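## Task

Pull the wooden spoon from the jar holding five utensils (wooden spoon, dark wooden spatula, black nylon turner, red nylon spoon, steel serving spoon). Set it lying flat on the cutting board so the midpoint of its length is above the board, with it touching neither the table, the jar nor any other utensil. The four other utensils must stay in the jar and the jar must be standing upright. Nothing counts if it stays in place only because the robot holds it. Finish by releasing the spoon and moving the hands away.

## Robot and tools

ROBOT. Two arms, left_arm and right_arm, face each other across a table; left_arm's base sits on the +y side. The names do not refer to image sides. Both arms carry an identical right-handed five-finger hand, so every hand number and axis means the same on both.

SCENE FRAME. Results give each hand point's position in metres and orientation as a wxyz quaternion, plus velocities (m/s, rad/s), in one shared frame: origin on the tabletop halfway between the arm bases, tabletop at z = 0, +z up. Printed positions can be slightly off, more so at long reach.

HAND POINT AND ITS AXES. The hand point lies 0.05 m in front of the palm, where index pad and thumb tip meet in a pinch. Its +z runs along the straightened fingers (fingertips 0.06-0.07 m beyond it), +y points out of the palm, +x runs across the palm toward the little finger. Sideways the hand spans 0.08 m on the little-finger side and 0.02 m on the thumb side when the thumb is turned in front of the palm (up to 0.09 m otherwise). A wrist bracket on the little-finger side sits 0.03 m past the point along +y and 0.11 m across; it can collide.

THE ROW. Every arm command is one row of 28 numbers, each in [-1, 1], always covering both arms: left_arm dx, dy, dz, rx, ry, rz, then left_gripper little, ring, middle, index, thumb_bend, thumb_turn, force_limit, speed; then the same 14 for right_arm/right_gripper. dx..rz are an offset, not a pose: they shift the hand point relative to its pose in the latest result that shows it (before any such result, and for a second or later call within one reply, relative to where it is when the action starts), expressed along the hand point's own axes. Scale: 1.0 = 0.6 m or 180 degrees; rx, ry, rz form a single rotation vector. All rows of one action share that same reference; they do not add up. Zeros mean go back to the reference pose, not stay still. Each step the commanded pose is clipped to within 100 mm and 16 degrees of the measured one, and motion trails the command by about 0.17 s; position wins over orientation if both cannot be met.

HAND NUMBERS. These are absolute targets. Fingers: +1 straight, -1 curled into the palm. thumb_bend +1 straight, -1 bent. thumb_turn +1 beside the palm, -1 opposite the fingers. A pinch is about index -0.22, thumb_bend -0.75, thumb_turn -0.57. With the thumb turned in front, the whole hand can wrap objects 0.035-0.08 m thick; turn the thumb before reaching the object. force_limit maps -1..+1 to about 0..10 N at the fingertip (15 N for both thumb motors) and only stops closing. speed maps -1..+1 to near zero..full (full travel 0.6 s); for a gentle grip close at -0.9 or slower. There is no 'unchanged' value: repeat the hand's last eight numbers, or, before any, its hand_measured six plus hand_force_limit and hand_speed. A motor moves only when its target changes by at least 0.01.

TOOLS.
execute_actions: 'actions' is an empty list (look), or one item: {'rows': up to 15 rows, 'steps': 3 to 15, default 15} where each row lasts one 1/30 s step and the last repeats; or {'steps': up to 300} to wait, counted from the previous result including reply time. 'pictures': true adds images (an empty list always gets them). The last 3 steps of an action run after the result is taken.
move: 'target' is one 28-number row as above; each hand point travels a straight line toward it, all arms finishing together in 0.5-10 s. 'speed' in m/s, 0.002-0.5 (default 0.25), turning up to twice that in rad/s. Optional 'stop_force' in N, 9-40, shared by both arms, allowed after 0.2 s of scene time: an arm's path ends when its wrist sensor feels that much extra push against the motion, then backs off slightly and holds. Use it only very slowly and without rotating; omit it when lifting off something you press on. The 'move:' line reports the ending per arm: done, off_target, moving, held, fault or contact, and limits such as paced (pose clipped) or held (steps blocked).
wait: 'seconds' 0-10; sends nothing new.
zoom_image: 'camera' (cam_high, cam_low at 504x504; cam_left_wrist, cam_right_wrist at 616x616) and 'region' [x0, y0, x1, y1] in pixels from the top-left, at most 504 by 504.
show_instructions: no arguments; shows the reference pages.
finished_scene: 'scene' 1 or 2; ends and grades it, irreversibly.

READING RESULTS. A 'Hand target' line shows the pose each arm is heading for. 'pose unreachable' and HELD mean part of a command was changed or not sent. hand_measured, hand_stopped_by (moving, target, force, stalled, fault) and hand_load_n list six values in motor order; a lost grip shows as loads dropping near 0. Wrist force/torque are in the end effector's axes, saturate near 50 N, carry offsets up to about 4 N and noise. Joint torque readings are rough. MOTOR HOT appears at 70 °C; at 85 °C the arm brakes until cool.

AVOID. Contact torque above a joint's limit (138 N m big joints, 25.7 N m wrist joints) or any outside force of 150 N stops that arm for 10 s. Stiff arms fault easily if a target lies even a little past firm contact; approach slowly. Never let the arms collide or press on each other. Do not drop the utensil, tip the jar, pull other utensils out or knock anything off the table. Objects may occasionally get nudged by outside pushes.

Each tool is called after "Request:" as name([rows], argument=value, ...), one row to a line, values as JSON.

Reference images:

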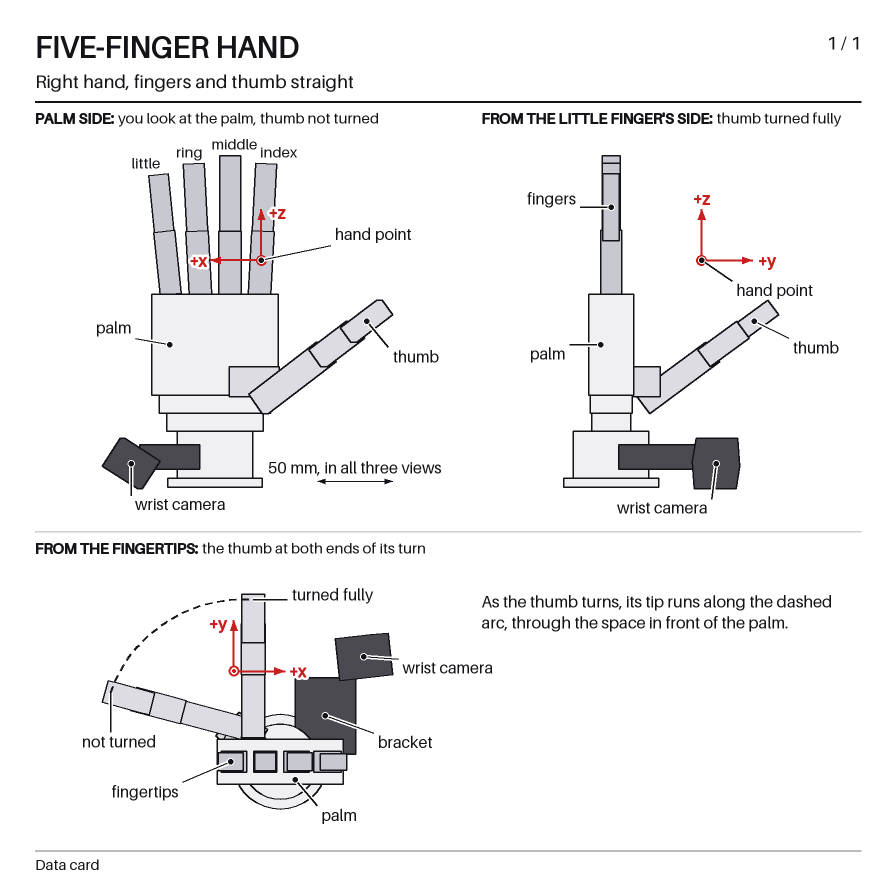

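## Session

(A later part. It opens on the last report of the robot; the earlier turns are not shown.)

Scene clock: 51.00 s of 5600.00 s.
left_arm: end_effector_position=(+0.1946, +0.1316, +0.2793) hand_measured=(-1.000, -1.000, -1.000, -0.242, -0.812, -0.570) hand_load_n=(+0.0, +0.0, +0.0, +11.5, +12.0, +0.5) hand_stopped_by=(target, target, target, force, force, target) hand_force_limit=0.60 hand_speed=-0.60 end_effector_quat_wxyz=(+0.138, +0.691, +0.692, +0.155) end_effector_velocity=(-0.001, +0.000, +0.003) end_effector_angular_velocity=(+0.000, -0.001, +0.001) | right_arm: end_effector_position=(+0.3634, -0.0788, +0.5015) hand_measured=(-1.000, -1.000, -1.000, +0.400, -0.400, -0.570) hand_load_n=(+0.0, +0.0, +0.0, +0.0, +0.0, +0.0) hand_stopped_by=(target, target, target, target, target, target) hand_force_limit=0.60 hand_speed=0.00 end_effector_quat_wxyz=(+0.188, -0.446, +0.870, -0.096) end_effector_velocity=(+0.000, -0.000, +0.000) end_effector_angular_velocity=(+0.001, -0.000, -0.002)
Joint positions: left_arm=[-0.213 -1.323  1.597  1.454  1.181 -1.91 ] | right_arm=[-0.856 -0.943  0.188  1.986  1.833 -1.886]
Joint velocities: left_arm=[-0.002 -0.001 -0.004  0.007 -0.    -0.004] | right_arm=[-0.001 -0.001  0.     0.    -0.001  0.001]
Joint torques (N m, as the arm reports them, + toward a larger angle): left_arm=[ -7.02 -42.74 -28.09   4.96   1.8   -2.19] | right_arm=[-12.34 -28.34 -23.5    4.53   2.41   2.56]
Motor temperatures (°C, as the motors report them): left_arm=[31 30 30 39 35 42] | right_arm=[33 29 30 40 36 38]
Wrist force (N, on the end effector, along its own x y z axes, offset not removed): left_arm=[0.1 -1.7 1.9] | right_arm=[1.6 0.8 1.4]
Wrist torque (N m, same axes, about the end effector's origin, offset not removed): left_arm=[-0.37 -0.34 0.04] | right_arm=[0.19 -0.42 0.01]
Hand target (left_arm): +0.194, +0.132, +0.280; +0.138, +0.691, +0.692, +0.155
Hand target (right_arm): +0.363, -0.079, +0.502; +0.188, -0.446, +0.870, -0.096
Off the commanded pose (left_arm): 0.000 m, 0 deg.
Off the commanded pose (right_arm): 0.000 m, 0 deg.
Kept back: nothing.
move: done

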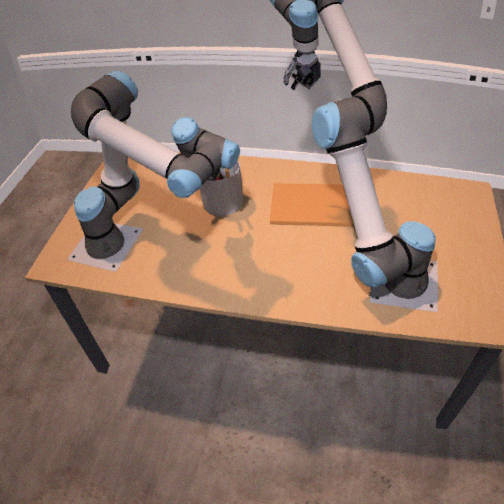

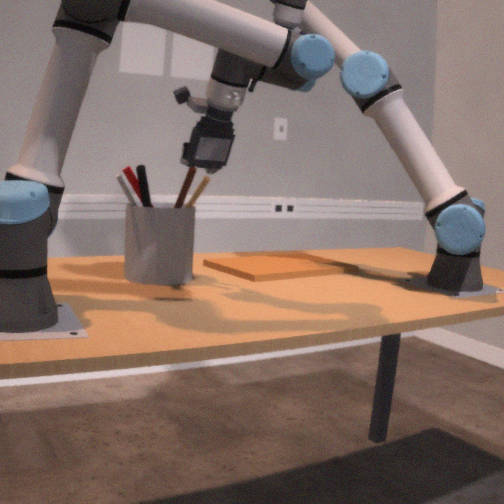

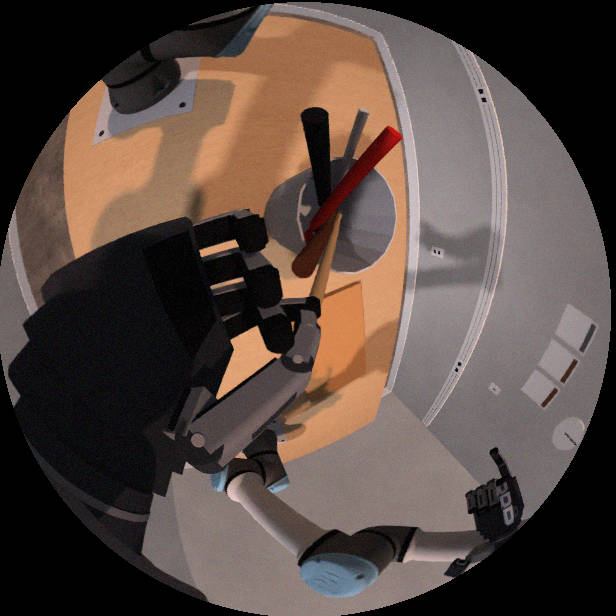

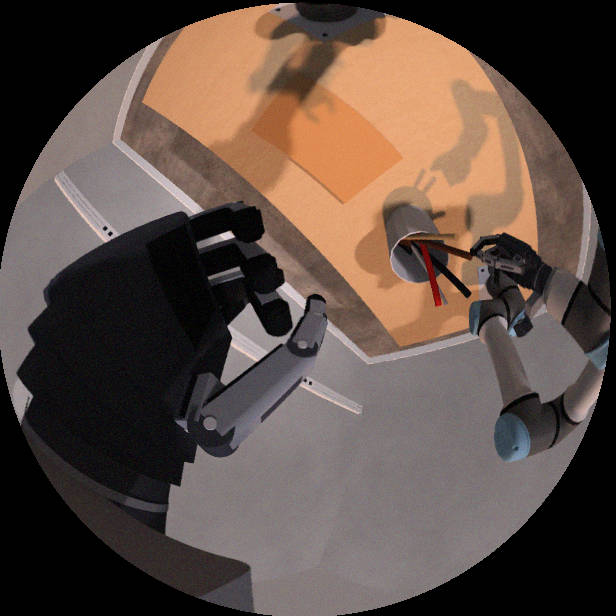

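Request:
move(target=[-0.045,0,0,0,0,0,-1,-1,-1,0.5,-0.3,-0.57,0.6,0,0,0,0,0,0,0,-1,-1,-1,0.4,-0.4,-0.57,0.6,0], speed=0.04)

Request:
move(target=[0,0,0.15,0,0,0,-1,-1,-1,0.5,-0.3,-0.57,0.6,0,0,0,0,0,0,0,-1,-1,-1,0.4,-0.4,-0.57,0.6,0], speed=0.03, stop_force=9)

Request:
zoom_image(camera="cam_left_wrist", region=[180, 150, 430, 400])

Request:
zoom_image(camera="cam_right_wrist", region=[380, 190, 560, 320])

Request:
zoom_image(camera="cam_low", region=[100, 80, 260, 240])

Scene clock: 52.60 s of 5600.00 s.
left_arm: end_effector_position=(+0.1948, +0.1050, +0.2787) hand_measured=(-1.000, -1.000, -1.000, +0.500, -0.300, -0.570) hand_load_n=(+0.0, +0.0, +0.0, +0.0, +0.0, +0.0) hand_stopped_by=(target, target, target, target, target, target) hand_force_limit=0.60 hand_speed=0.00 end_effector_quat_wxyz=(+0.138, +0.691, +0.692, +0.155) end_effector_velocity=(-0.001, -0.003, -0.000) end_effector_angular_velocity=(+0.002, -0.000, -0.002) | right_arm: end_effector_position=(+0.3634, -0.0788, +0.5015) hand_measured=(-1.000, -1.000, -1.000, +0.400, -0.400, -0.570) hand_load_n=(+0.0, +0.0, +0.0, +0.0, +0.0, +0.0) hand_stopped_by=(target, target, target, target, target, target) hand_force_limit=0.60 hand_speed=0.00 end_effector_quat_wxyz=(+0.188, -0.446, +0.870, -0.096) end_effector_velocity=(-0.000, +0.000, -0.000) end_effector_angular_velocity=(+0.000, +0.001, +0.000)
Joint positions: left_arm=[-0.192 -1.259  1.512  1.466  1.178 -1.888] | right_arm=[-0.856 -0.943  0.188  1.986  1.833 -1.886]
Joint velocities: left_arm=[ 0.     0.008 -0.009  0.003  0.     0.003] | right_arm=[ 0.     0.    -0.     0.    -0.001  0.   ]
Joint torques (N m, as the arm reports them, + toward a larger angle): left_arm=[  7.48 -19.16 -27.45   4.72  -2.87   2.44] | right_arm=[-12.66 -28.43 -24.27   4.73   2.21   2.37]
Motor temperatures (°C, as the motors report them): left_arm=[31 30 30 39 35 42] | right_arm=[33 29 30 40 36 38]
Wrist force (N, on the end effector, along its own x y z axes, offset not removed): left_arm=[-0.2 -1.7 0.9] | right_arm=[1.7 2.8 2.0]
Wrist torque (N m, same axes, about the end effector's origin, offset not removed): left_arm=[-0.25 -0.23 0.04] | right_arm=[0.44 -0.46 0.14]
Hand target (left_arm): +0.195, +0.105, +0.279; +0.138, +0.691, +0.692, +0.155
Hand target (right_arm): +0.363, -0.079, +0.502; +0.188, -0.446, +0.870, -0.096
Off the commanded pose (left_arm): 0.000 m, 0 deg.
Off the commanded pose (right_arm): 0.000 m, 0 deg.
Kept back: nothing.
move: done

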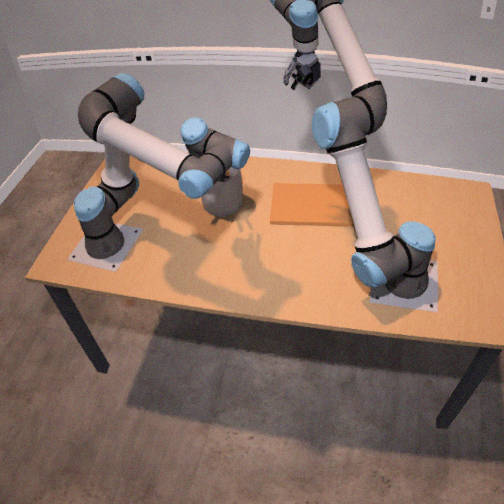

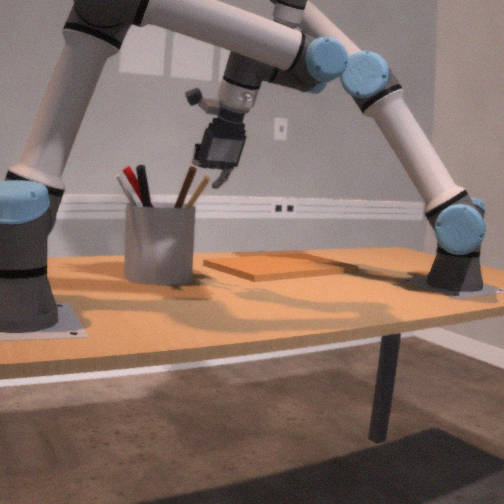

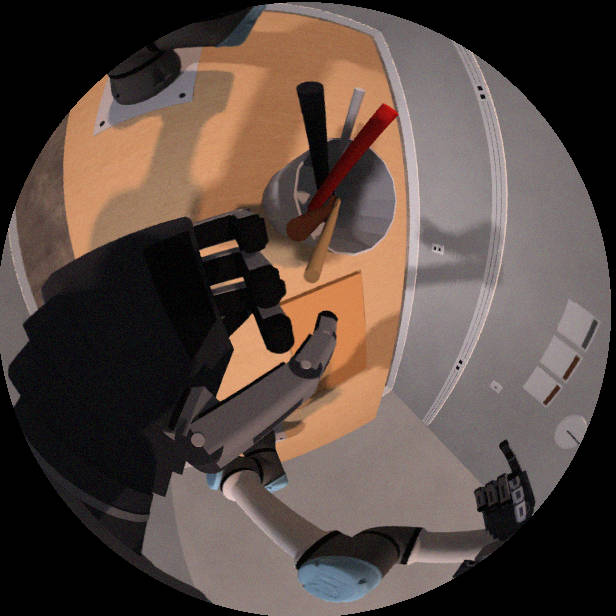

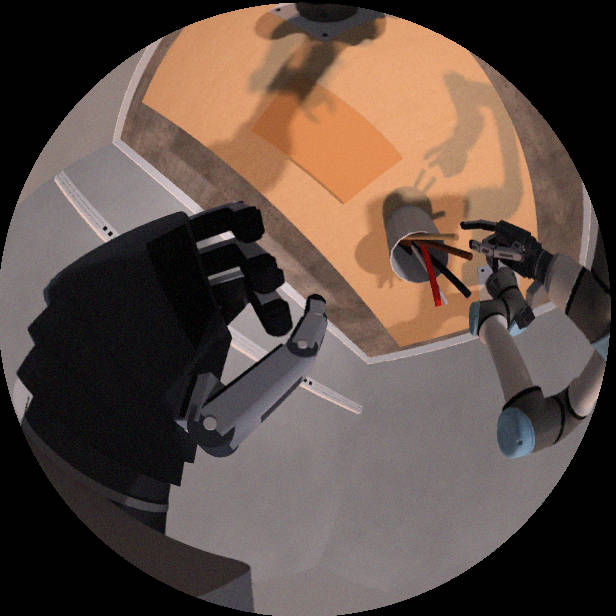

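Scene clock: 55.67 s of 5600.00 s.
left_arm: end_effector_position=(+0.2240, +0.1068, +0.2127) hand_measured=(-1.000, -1.000, -1.000, +0.500, -0.300, -0.570) hand_load_n=(+0.0, +0.0, +0.0, +0.0, +0.0, +0.0) hand_stopped_by=(target, target, target, target, target, target) hand_force_limit=0.60 hand_speed=0.00 end_effector_quat_wxyz=(+0.138, +0.691, +0.692, +0.155) end_effector_velocity=(-0.001, +0.000, +0.003) end_effector_angular_velocity=(-0.001, +0.001, -0.001) | right_arm: end_effector_position=(+0.3634, -0.0788, +0.5015) hand_measured=(-1.000, -1.000, -1.000, +0.400, -0.400, -0.570) hand_load_n=(+0.0, +0.0, +0.0, +0.0, +0.0, +0.0) hand_stopped_by=(target, target, target, target, target, target) hand_force_limit=0.60 hand_speed=0.00 end_effector_quat_wxyz=(+0.188, -0.446, +0.870, -0.096) end_effector_velocity=(+0.000, +0.000, -0.000) end_effector_angular_velocity=(+0.001, +0.001, -0.000)
Joint positions: left_arm=[-0.125 -1.21   1.616  1.286  1.169 -1.816] | right_arm=[-0.856 -0.943  0.188  1.986  1.833 -1.886]
Joint velocities: left_arm=[-0.003 -0.004 -0.003  0.007  0.001 -0.003] | right_arm=[-0.001  0.     0.    -0.    -0.001  0.   ]
Joint torques (N m, as the arm reports them, + toward a larger angle): left_arm=[ -7.07 -46.03 -26.71   4.66   1.85  -2.26] | right_arm=[-13.05 -28.39 -24.17   4.72   2.11   2.54]
Motor temperatures (°C, as the motors report them): left_arm=[31 30 30 39 35 42] | right_arm=[33 29 30 40 36 38]
Wrist force (N, on the end effector, along its own x y z axes, offset not removed): left_arm=[0.3 -2.0 2.1] | right_arm=[2.9 3.4 1.5]
Wrist torque (N m, same axes, about the end effector's origin, offset not removed): left_arm=[-0.39 -0.31 0.09] | right_arm=[0.60 -0.67 0.17]
Hand target (left_arm): +0.224, +0.107, +0.213; +0.138, +0.691, +0.692, +0.155
Hand target (right_arm): +0.363, -0.079, +0.502; +0.188, -0.446, +0.870, -0.096
Off the commanded pose (left_arm): 0.018 m, 0 deg.
Off the commanded pose (right_arm): 0.000 m, 0 deg.
Kept back: nothing.
move: contact (left_arm)

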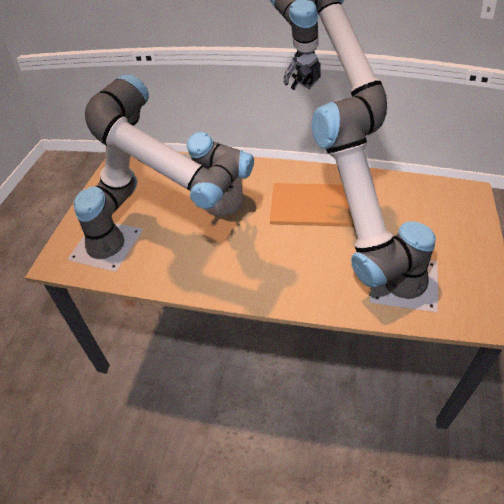

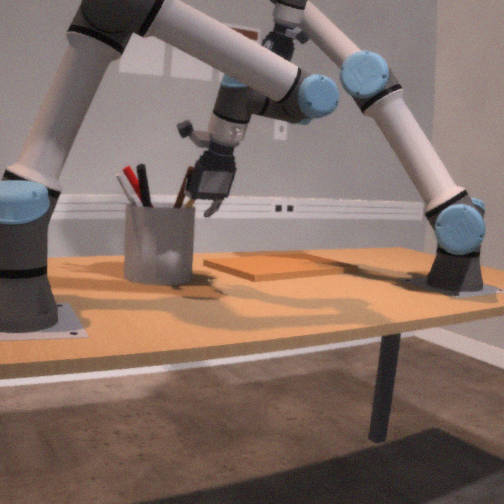

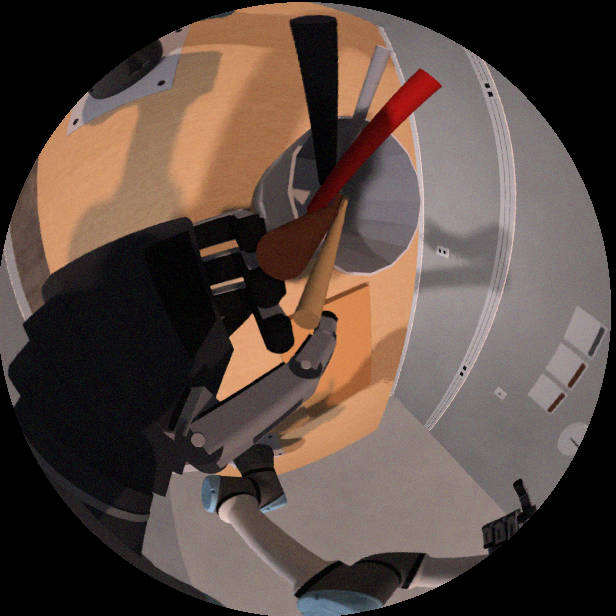

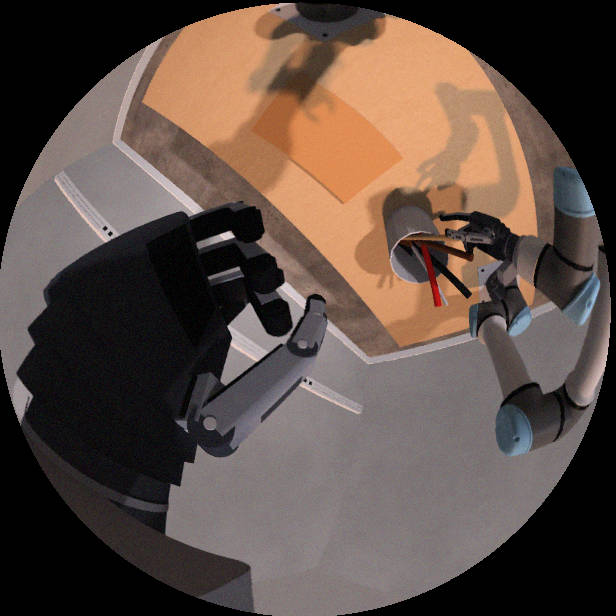

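Region (180, 150, 430, 400) of cam_left_wrist's 616x616 image, scaled by 2.016, with more detail than that image has.

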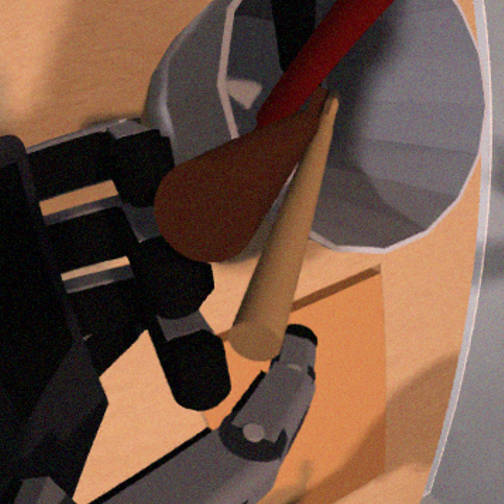

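Region (380, 190, 560, 320) of cam_right_wrist's 616x616 image, scaled by 2.800, with more detail than that image has.

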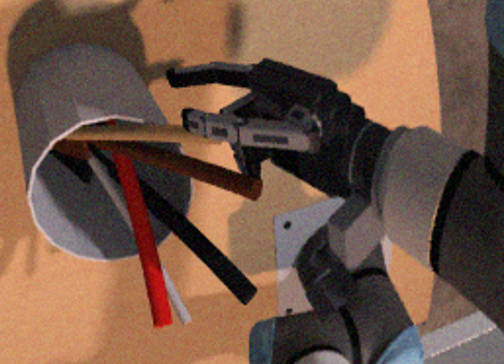

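Region (100, 80, 260, 240) of cam_low's 504x504 image, scaled by 3.150, with more detail than that image has.

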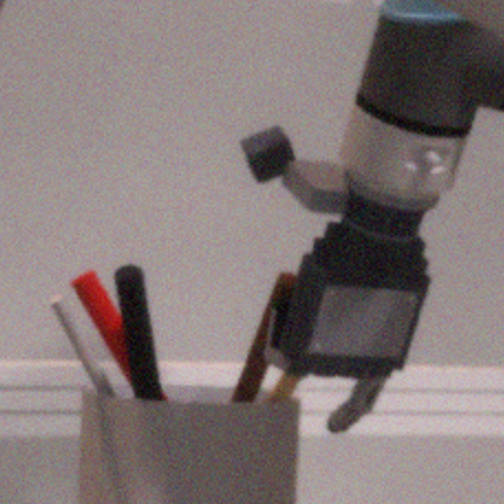

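Request:
move(target=[0.02,0,-0.005,0,0,0,-1,-1,-1,0.5,-0.3,-0.57,0.6,0,0,0,0,0,0,0,-1,-1,-1,0.4,-0.4,-0.57,0.6,0], speed=0.02)

Request:
zoom_image(camera="cam_left_wrist", region=[180, 150, 430, 400])

Request:
zoom_image(camera="cam_right_wrist", region=[380, 190, 560, 320])

Scene clock: 56.83 s of 5600.00 s.
left_arm: end_effector_position=(+0.2228, +0.1184, +0.2156) hand_measured=(-1.000, -1.000, -1.000, +0.500, -0.300, -0.570) hand_load_n=(+0.0, +0.0, +0.0, +0.0, +0.0, +0.5) hand_stopped_by=(target, target, target, target, target, target) hand_force_limit=0.60 hand_speed=0.00 end_effector_quat_wxyz=(+0.138, +0.691, +0.692, +0.155) end_effector_velocity=(-0.000, +0.003, +0.001) end_effector_angular_velocity=(-0.001, +0.000, +0.001) | right_arm: end_effector_position=(+0.3634, -0.0788, +0.5015) hand_measured=(-1.000, -1.000, -1.000, +0.400, -0.400, -0.570) hand_load_n=(+0.0, +0.0, +0.0, +0.0, +0.0, +0.0) hand_stopped_by=(target, target, target, target, target, target) hand_force_limit=0.60 hand_speed=0.00 end_effector_quat_wxyz=(+0.188, -0.446, +0.870, -0.096) end_effector_velocity=(-0.000, +0.000, +0.000) end_effector_angular_velocity=(-0.000, -0.000, +0.001)
Joint positions: left_arm=[-0.134 -1.239  1.649  1.286  1.17  -1.826] | right_arm=[-0.856 -0.943  0.188  1.986  1.833 -1.886]
Joint velocities: left_arm=[-0.003 -0.008  0.008  0.     0.    -0.003] | right_arm=[ 0.    -0.    -0.    -0.    -0.    -0.001]
Joint torques (N m, as the arm reports them, + toward a larger angle): left_arm=[ -8.29 -47.12  -9.64  -0.31   1.79  -2.33] | right_arm=[-12.54 -27.68 -23.25   4.82   2.43   2.38]
Motor temperatures (°C, as the motors report them): left_arm=[31 30 30 39 35 42] | right_arm=[33 29 30 40 36 38]
Wrist force (N, on the end effector, along its own x y z axes, offset not removed): left_arm=[-0.6 -2.0 1.1] | right_arm=[1.5 2.9 3.6]
Wrist torque (N m, same axes, about the end effector's origin, offset not removed): left_arm=[-0.34 -0.31 0.02] | right_arm=[0.36 -0.46 0.16]
Hand target (left_arm): +0.223, +0.119, +0.216; +0.138, +0.691, +0.692, +0.155
Hand target (right_arm): +0.363, -0.079, +0.502; +0.188, -0.446, +0.870, -0.096
Off the commanded pose (left_arm): 0.000 m, 0 deg.
Off the commanded pose (right_arm): 0.000 m, 0 deg.
Kept back: nothing.
move: done

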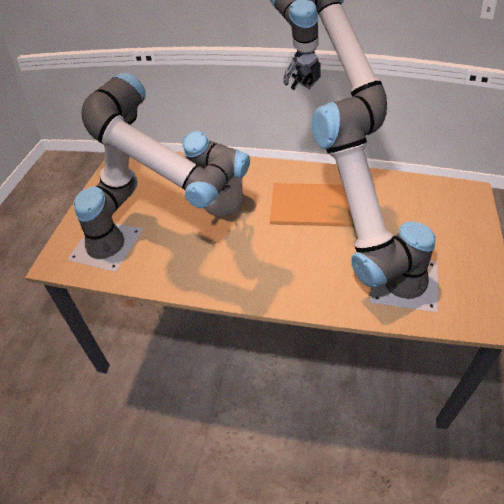

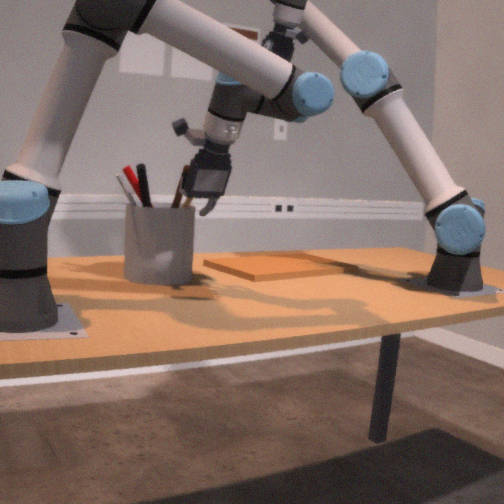

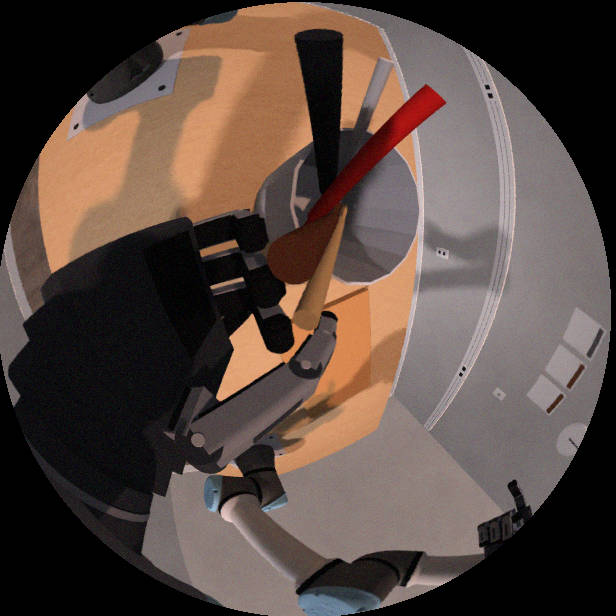

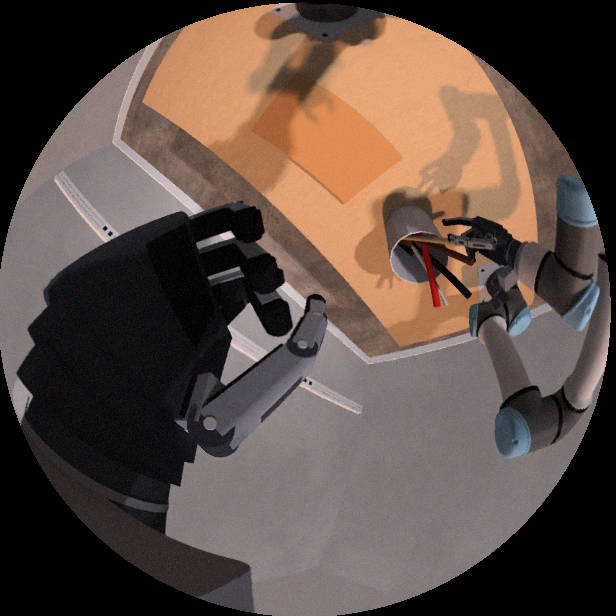

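Region (180, 150, 430, 400) of cam_left_wrist's 616x616 image, scaled by 2.016, with more detail than that image has.

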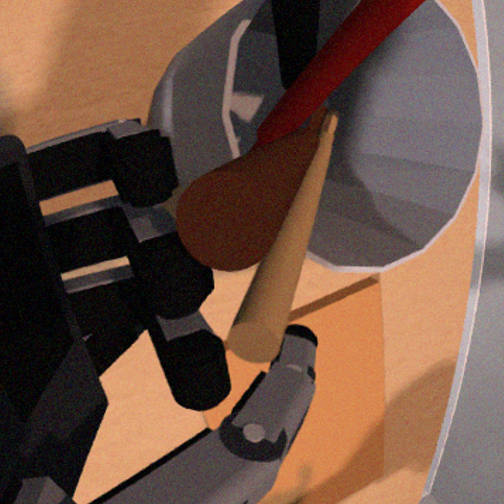

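Region (380, 190, 560, 320) of cam_right_wrist's 616x616 image, scaled by 2.800, with more detail than that image has.

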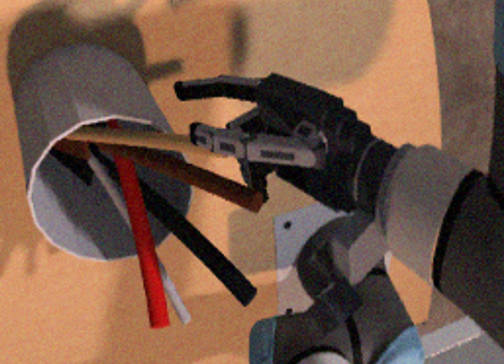

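Request:
move(target=[0,0.012,0,0,0,0,-1,-1,-1,0.6,-0.1,-0.57,0.6,0,0,0,0,0,0,0,-1,-1,-1,0.4,-0.4,-0.57,0.6,0], speed=0.02)

Request:
move(target=[0.015,0,0.01,0,0,0,-1,-1,-1,0.6,-0.1,-0.57,0.6,0,0,0,0,0,0,0,-1,-1,-1,0.4,-0.4,-0.57,0.6,0], speed=0.02)

Request:
zoom_image(camera="cam_left_wrist", region=[180, 150, 430, 400])

Request:
zoom_image(camera="cam_right_wrist", region=[380, 190, 560, 320])

Scene clock: 57.83 s of 5600.00 s.
left_arm: end_effector_position=(+0.2291, +0.1184, +0.2184) hand_measured=(-1.000, -1.000, -1.000, +0.600, -0.100, -0.570) hand_load_n=(+0.0, +0.0, +0.0, +0.0, +0.0, +0.0) hand_stopped_by=(target, target, target, target, target, target) hand_force_limit=0.60 hand_speed=0.00 end_effector_quat_wxyz=(+0.138, +0.691, +0.692, +0.155) end_effector_velocity=(+0.003, +0.001, +0.002) end_effector_angular_velocity=(+0.000, +0.000, -0.000) | right_arm: end_effector_position=(+0.3634, -0.0788, +0.5015) hand_measured=(-1.000, -1.000, -1.000, +0.400, -0.400, -0.570) hand_load_n=(+0.0, +0.0, +0.0, +0.0, +0.0, +0.0) hand_stopped_by=(target, target, target, target, target, target) hand_force_limit=0.60 hand_speed=0.00 end_effector_quat_wxyz=(+0.188, -0.446, +0.870, -0.096) end_effector_velocity=(-0.000, -0.000, +0.000) end_effector_angular_velocity=(+0.001, -0.001, -0.000)
Joint positions: left_arm=[-0.119 -1.241  1.642  1.288  1.168 -1.809] | right_arm=[-0.856 -0.943  0.188  1.986  1.833 -1.886]
Joint velocities: left_arm=[ 0.007 -0.003 -0.003  0.003 -0.001  0.007] | right_arm=[ 0.    -0.001 -0.    -0.    -0.     0.001]
Joint torques (N m, as the arm reports them, + toward a larger angle): left_arm=[  6.71 -46.11 -26.5    5.04  -2.81   2.49] | right_arm=[-11.67 -28.5  -22.91   4.74   2.24   2.49]
Motor temperatures (°C, as the motors report them): left_arm=[31 30 30 39 35 42] | right_arm=[33 29 30 40 36 38]
Wrist force (N, on the end effector, along its own x y z axes, offset not removed): left_arm=[0.4 -1.6 2.5] | right_arm=[1.7 3.7 2.4]
Wrist torque (N m, same axes, about the end effector's origin, offset not removed): left_arm=[-0.34 -0.40 0.04] | right_arm=[0.58 -0.50 0.12]
Hand target (left_arm): +0.229, +0.118, +0.219; +0.138, +0.691, +0.692, +0.155
Hand target (right_arm): +0.363, -0.079, +0.502; +0.188, -0.446, +0.870, -0.096
Off the commanded pose (left_arm): 0.000 m, 0 deg.
Off the commanded pose (right_arm): 0.000 m, 0 deg.
Kept back: nothing.
move: done

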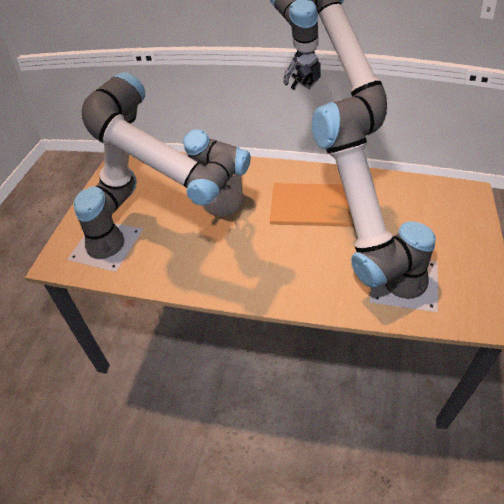

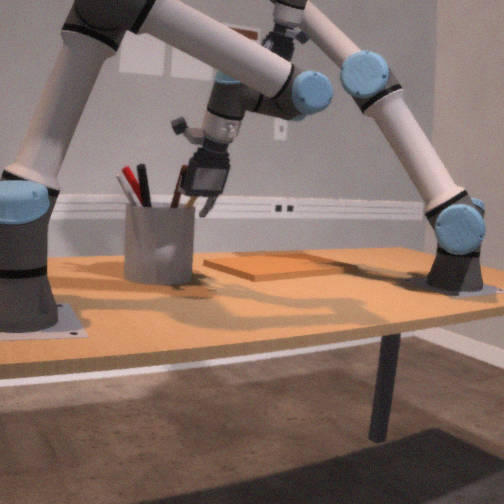

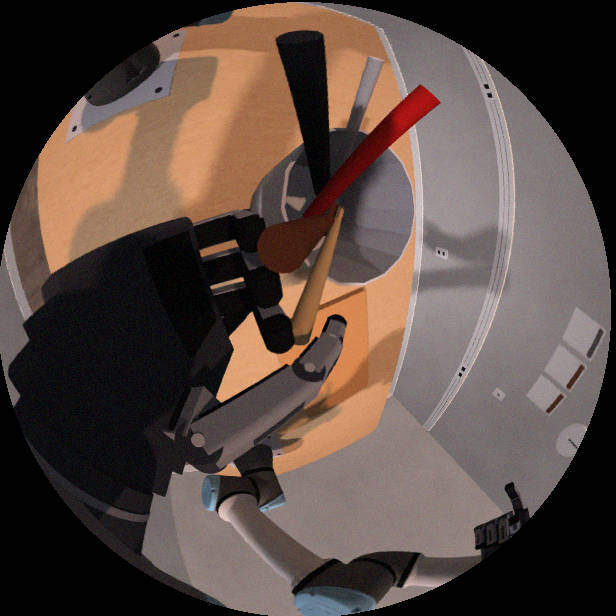

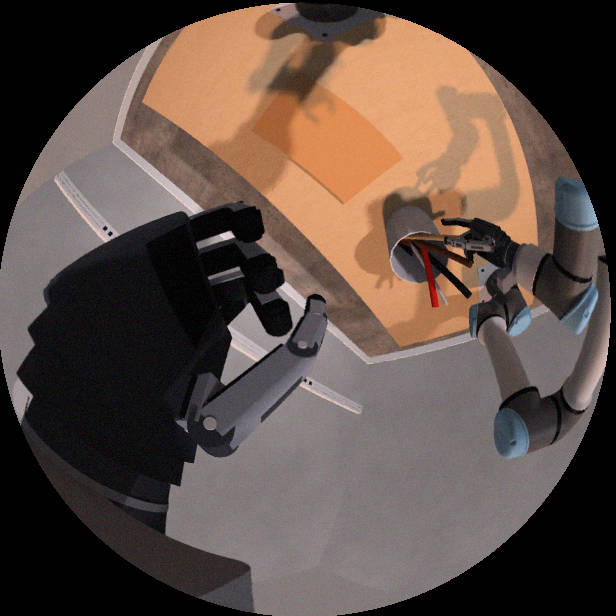

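Scene clock: 58.70 s of 5600.00 s.
left_arm: end_effector_position=(+0.2314, +0.1272, +0.2133) hand_measured=(-1.000, -1.000, -1.000, +0.600, -0.100, -0.570) hand_load_n=(+0.0, -0.5, +0.0, +0.0, +0.5, +0.0) hand_stopped_by=(target, target, target, target, target, target) hand_force_limit=0.60 hand_speed=0.00 end_effector_quat_wxyz=(+0.138, +0.691, +0.692, +0.155) end_effector_velocity=(+0.000, +0.002, -0.001) end_effector_angular_velocity=(-0.001, -0.001, -0.000) | right_arm: end_effector_position=(+0.3634, -0.0788, +0.5015) hand_measured=(-1.000, -1.000, -1.000, +0.400, -0.400, -0.570) hand_load_n=(+0.0, +0.0, +0.0, +0.0, +0.0, +0.0) hand_stopped_by=(target, target, target, target, target, target) hand_force_limit=0.60 hand_speed=0.00 end_effector_quat_wxyz=(+0.188, -0.446, +0.870, -0.096) end_effector_velocity=(-0.000, +0.000, -0.000) end_effector_angular_velocity=(+0.001, +0.001, +0.000)
Joint positions: left_arm=[-0.118 -1.256  1.676  1.268  1.168 -1.808] | right_arm=[-0.856 -0.943  0.188  1.986  1.833 -1.886]
Joint velocities: left_arm=[-0.001 -0.004  0.009 -0.005 -0.001 -0.001] | right_arm=[ 0.     0.     0.    -0.    -0.002  0.001]
Joint torques (N m, as the arm reports them, + toward a larger angle): left_arm=[  7.52 -44.53  -9.64  -0.32  -2.71   2.37] | right_arm=[-12.4  -29.04 -23.59   4.69   2.48   2.47]
Motor temperatures (°C, as the motors report them): left_arm=[31 30 30 39 35 42] | right_arm=[33 29 30 40 36 38]
Wrist force (N, on the end effector, along its own x y z axes, offset not removed): left_arm=[-1.3 -1.5 -0.3] | right_arm=[2.0 2.0 2.1]
Wrist torque (N m, same axes, about the end effector's origin, offset not removed): left_arm=[-0.28 -0.15 -0.02] | right_arm=[0.26 -0.43 0.13]
Hand target (left_arm): +0.231, +0.128, +0.213; +0.138, +0.691, +0.692, +0.155
Hand target (right_arm): +0.363, -0.079, +0.502; +0.188, -0.446, +0.870, -0.096
Off the commanded pose (left_arm): 0.000 m, 0 deg.
Off the commanded pose (right_arm): 0.000 m, 0 deg.
Kept back: nothing.
move: done

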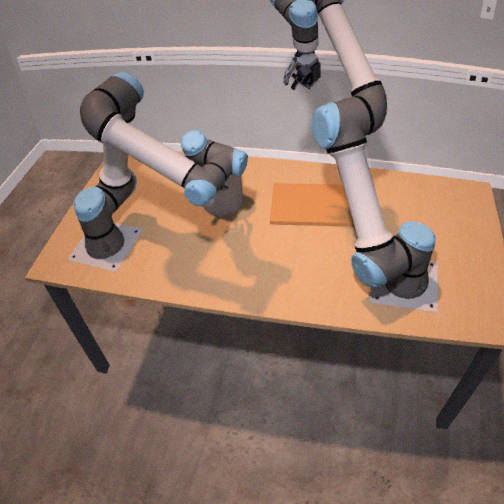

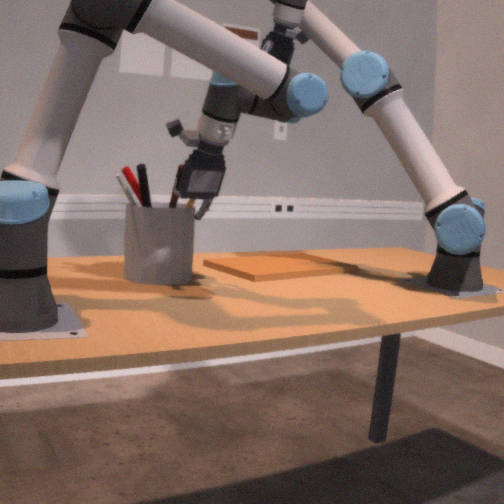

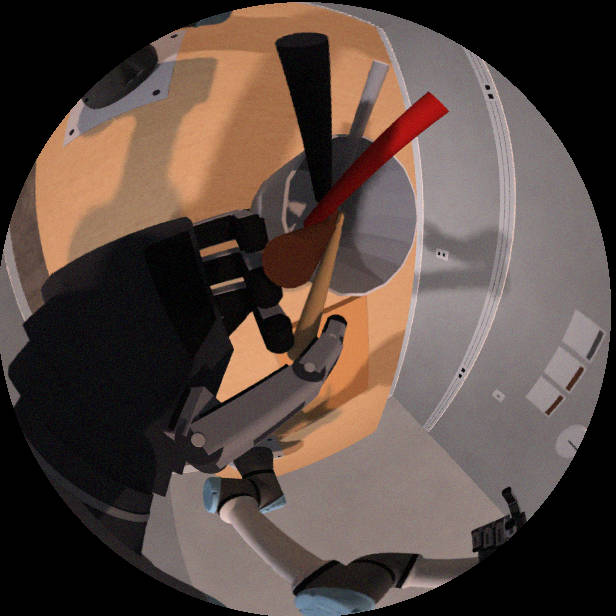

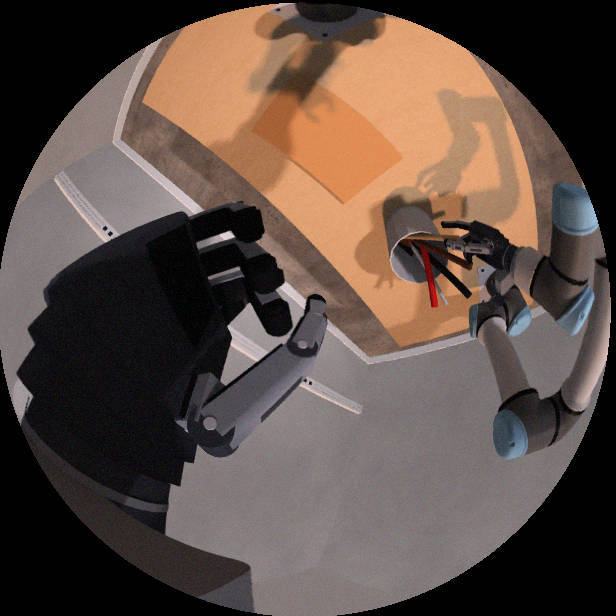

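Region (180, 150, 430, 400) of cam_left_wrist's 616x616 image, scaled by 2.016, with more detail than that image has.

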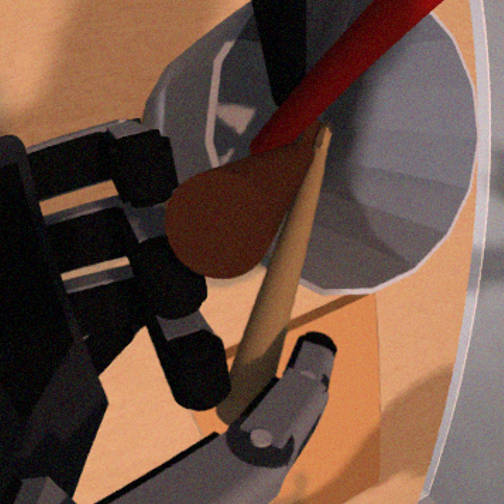

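Region (380, 190, 560, 320) of cam_right_wrist's 616x616 image, scaled by 2.800, with more detail than that image has.

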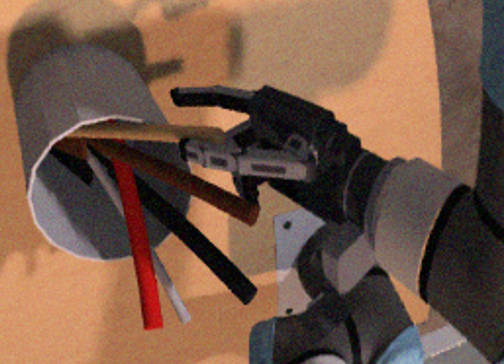

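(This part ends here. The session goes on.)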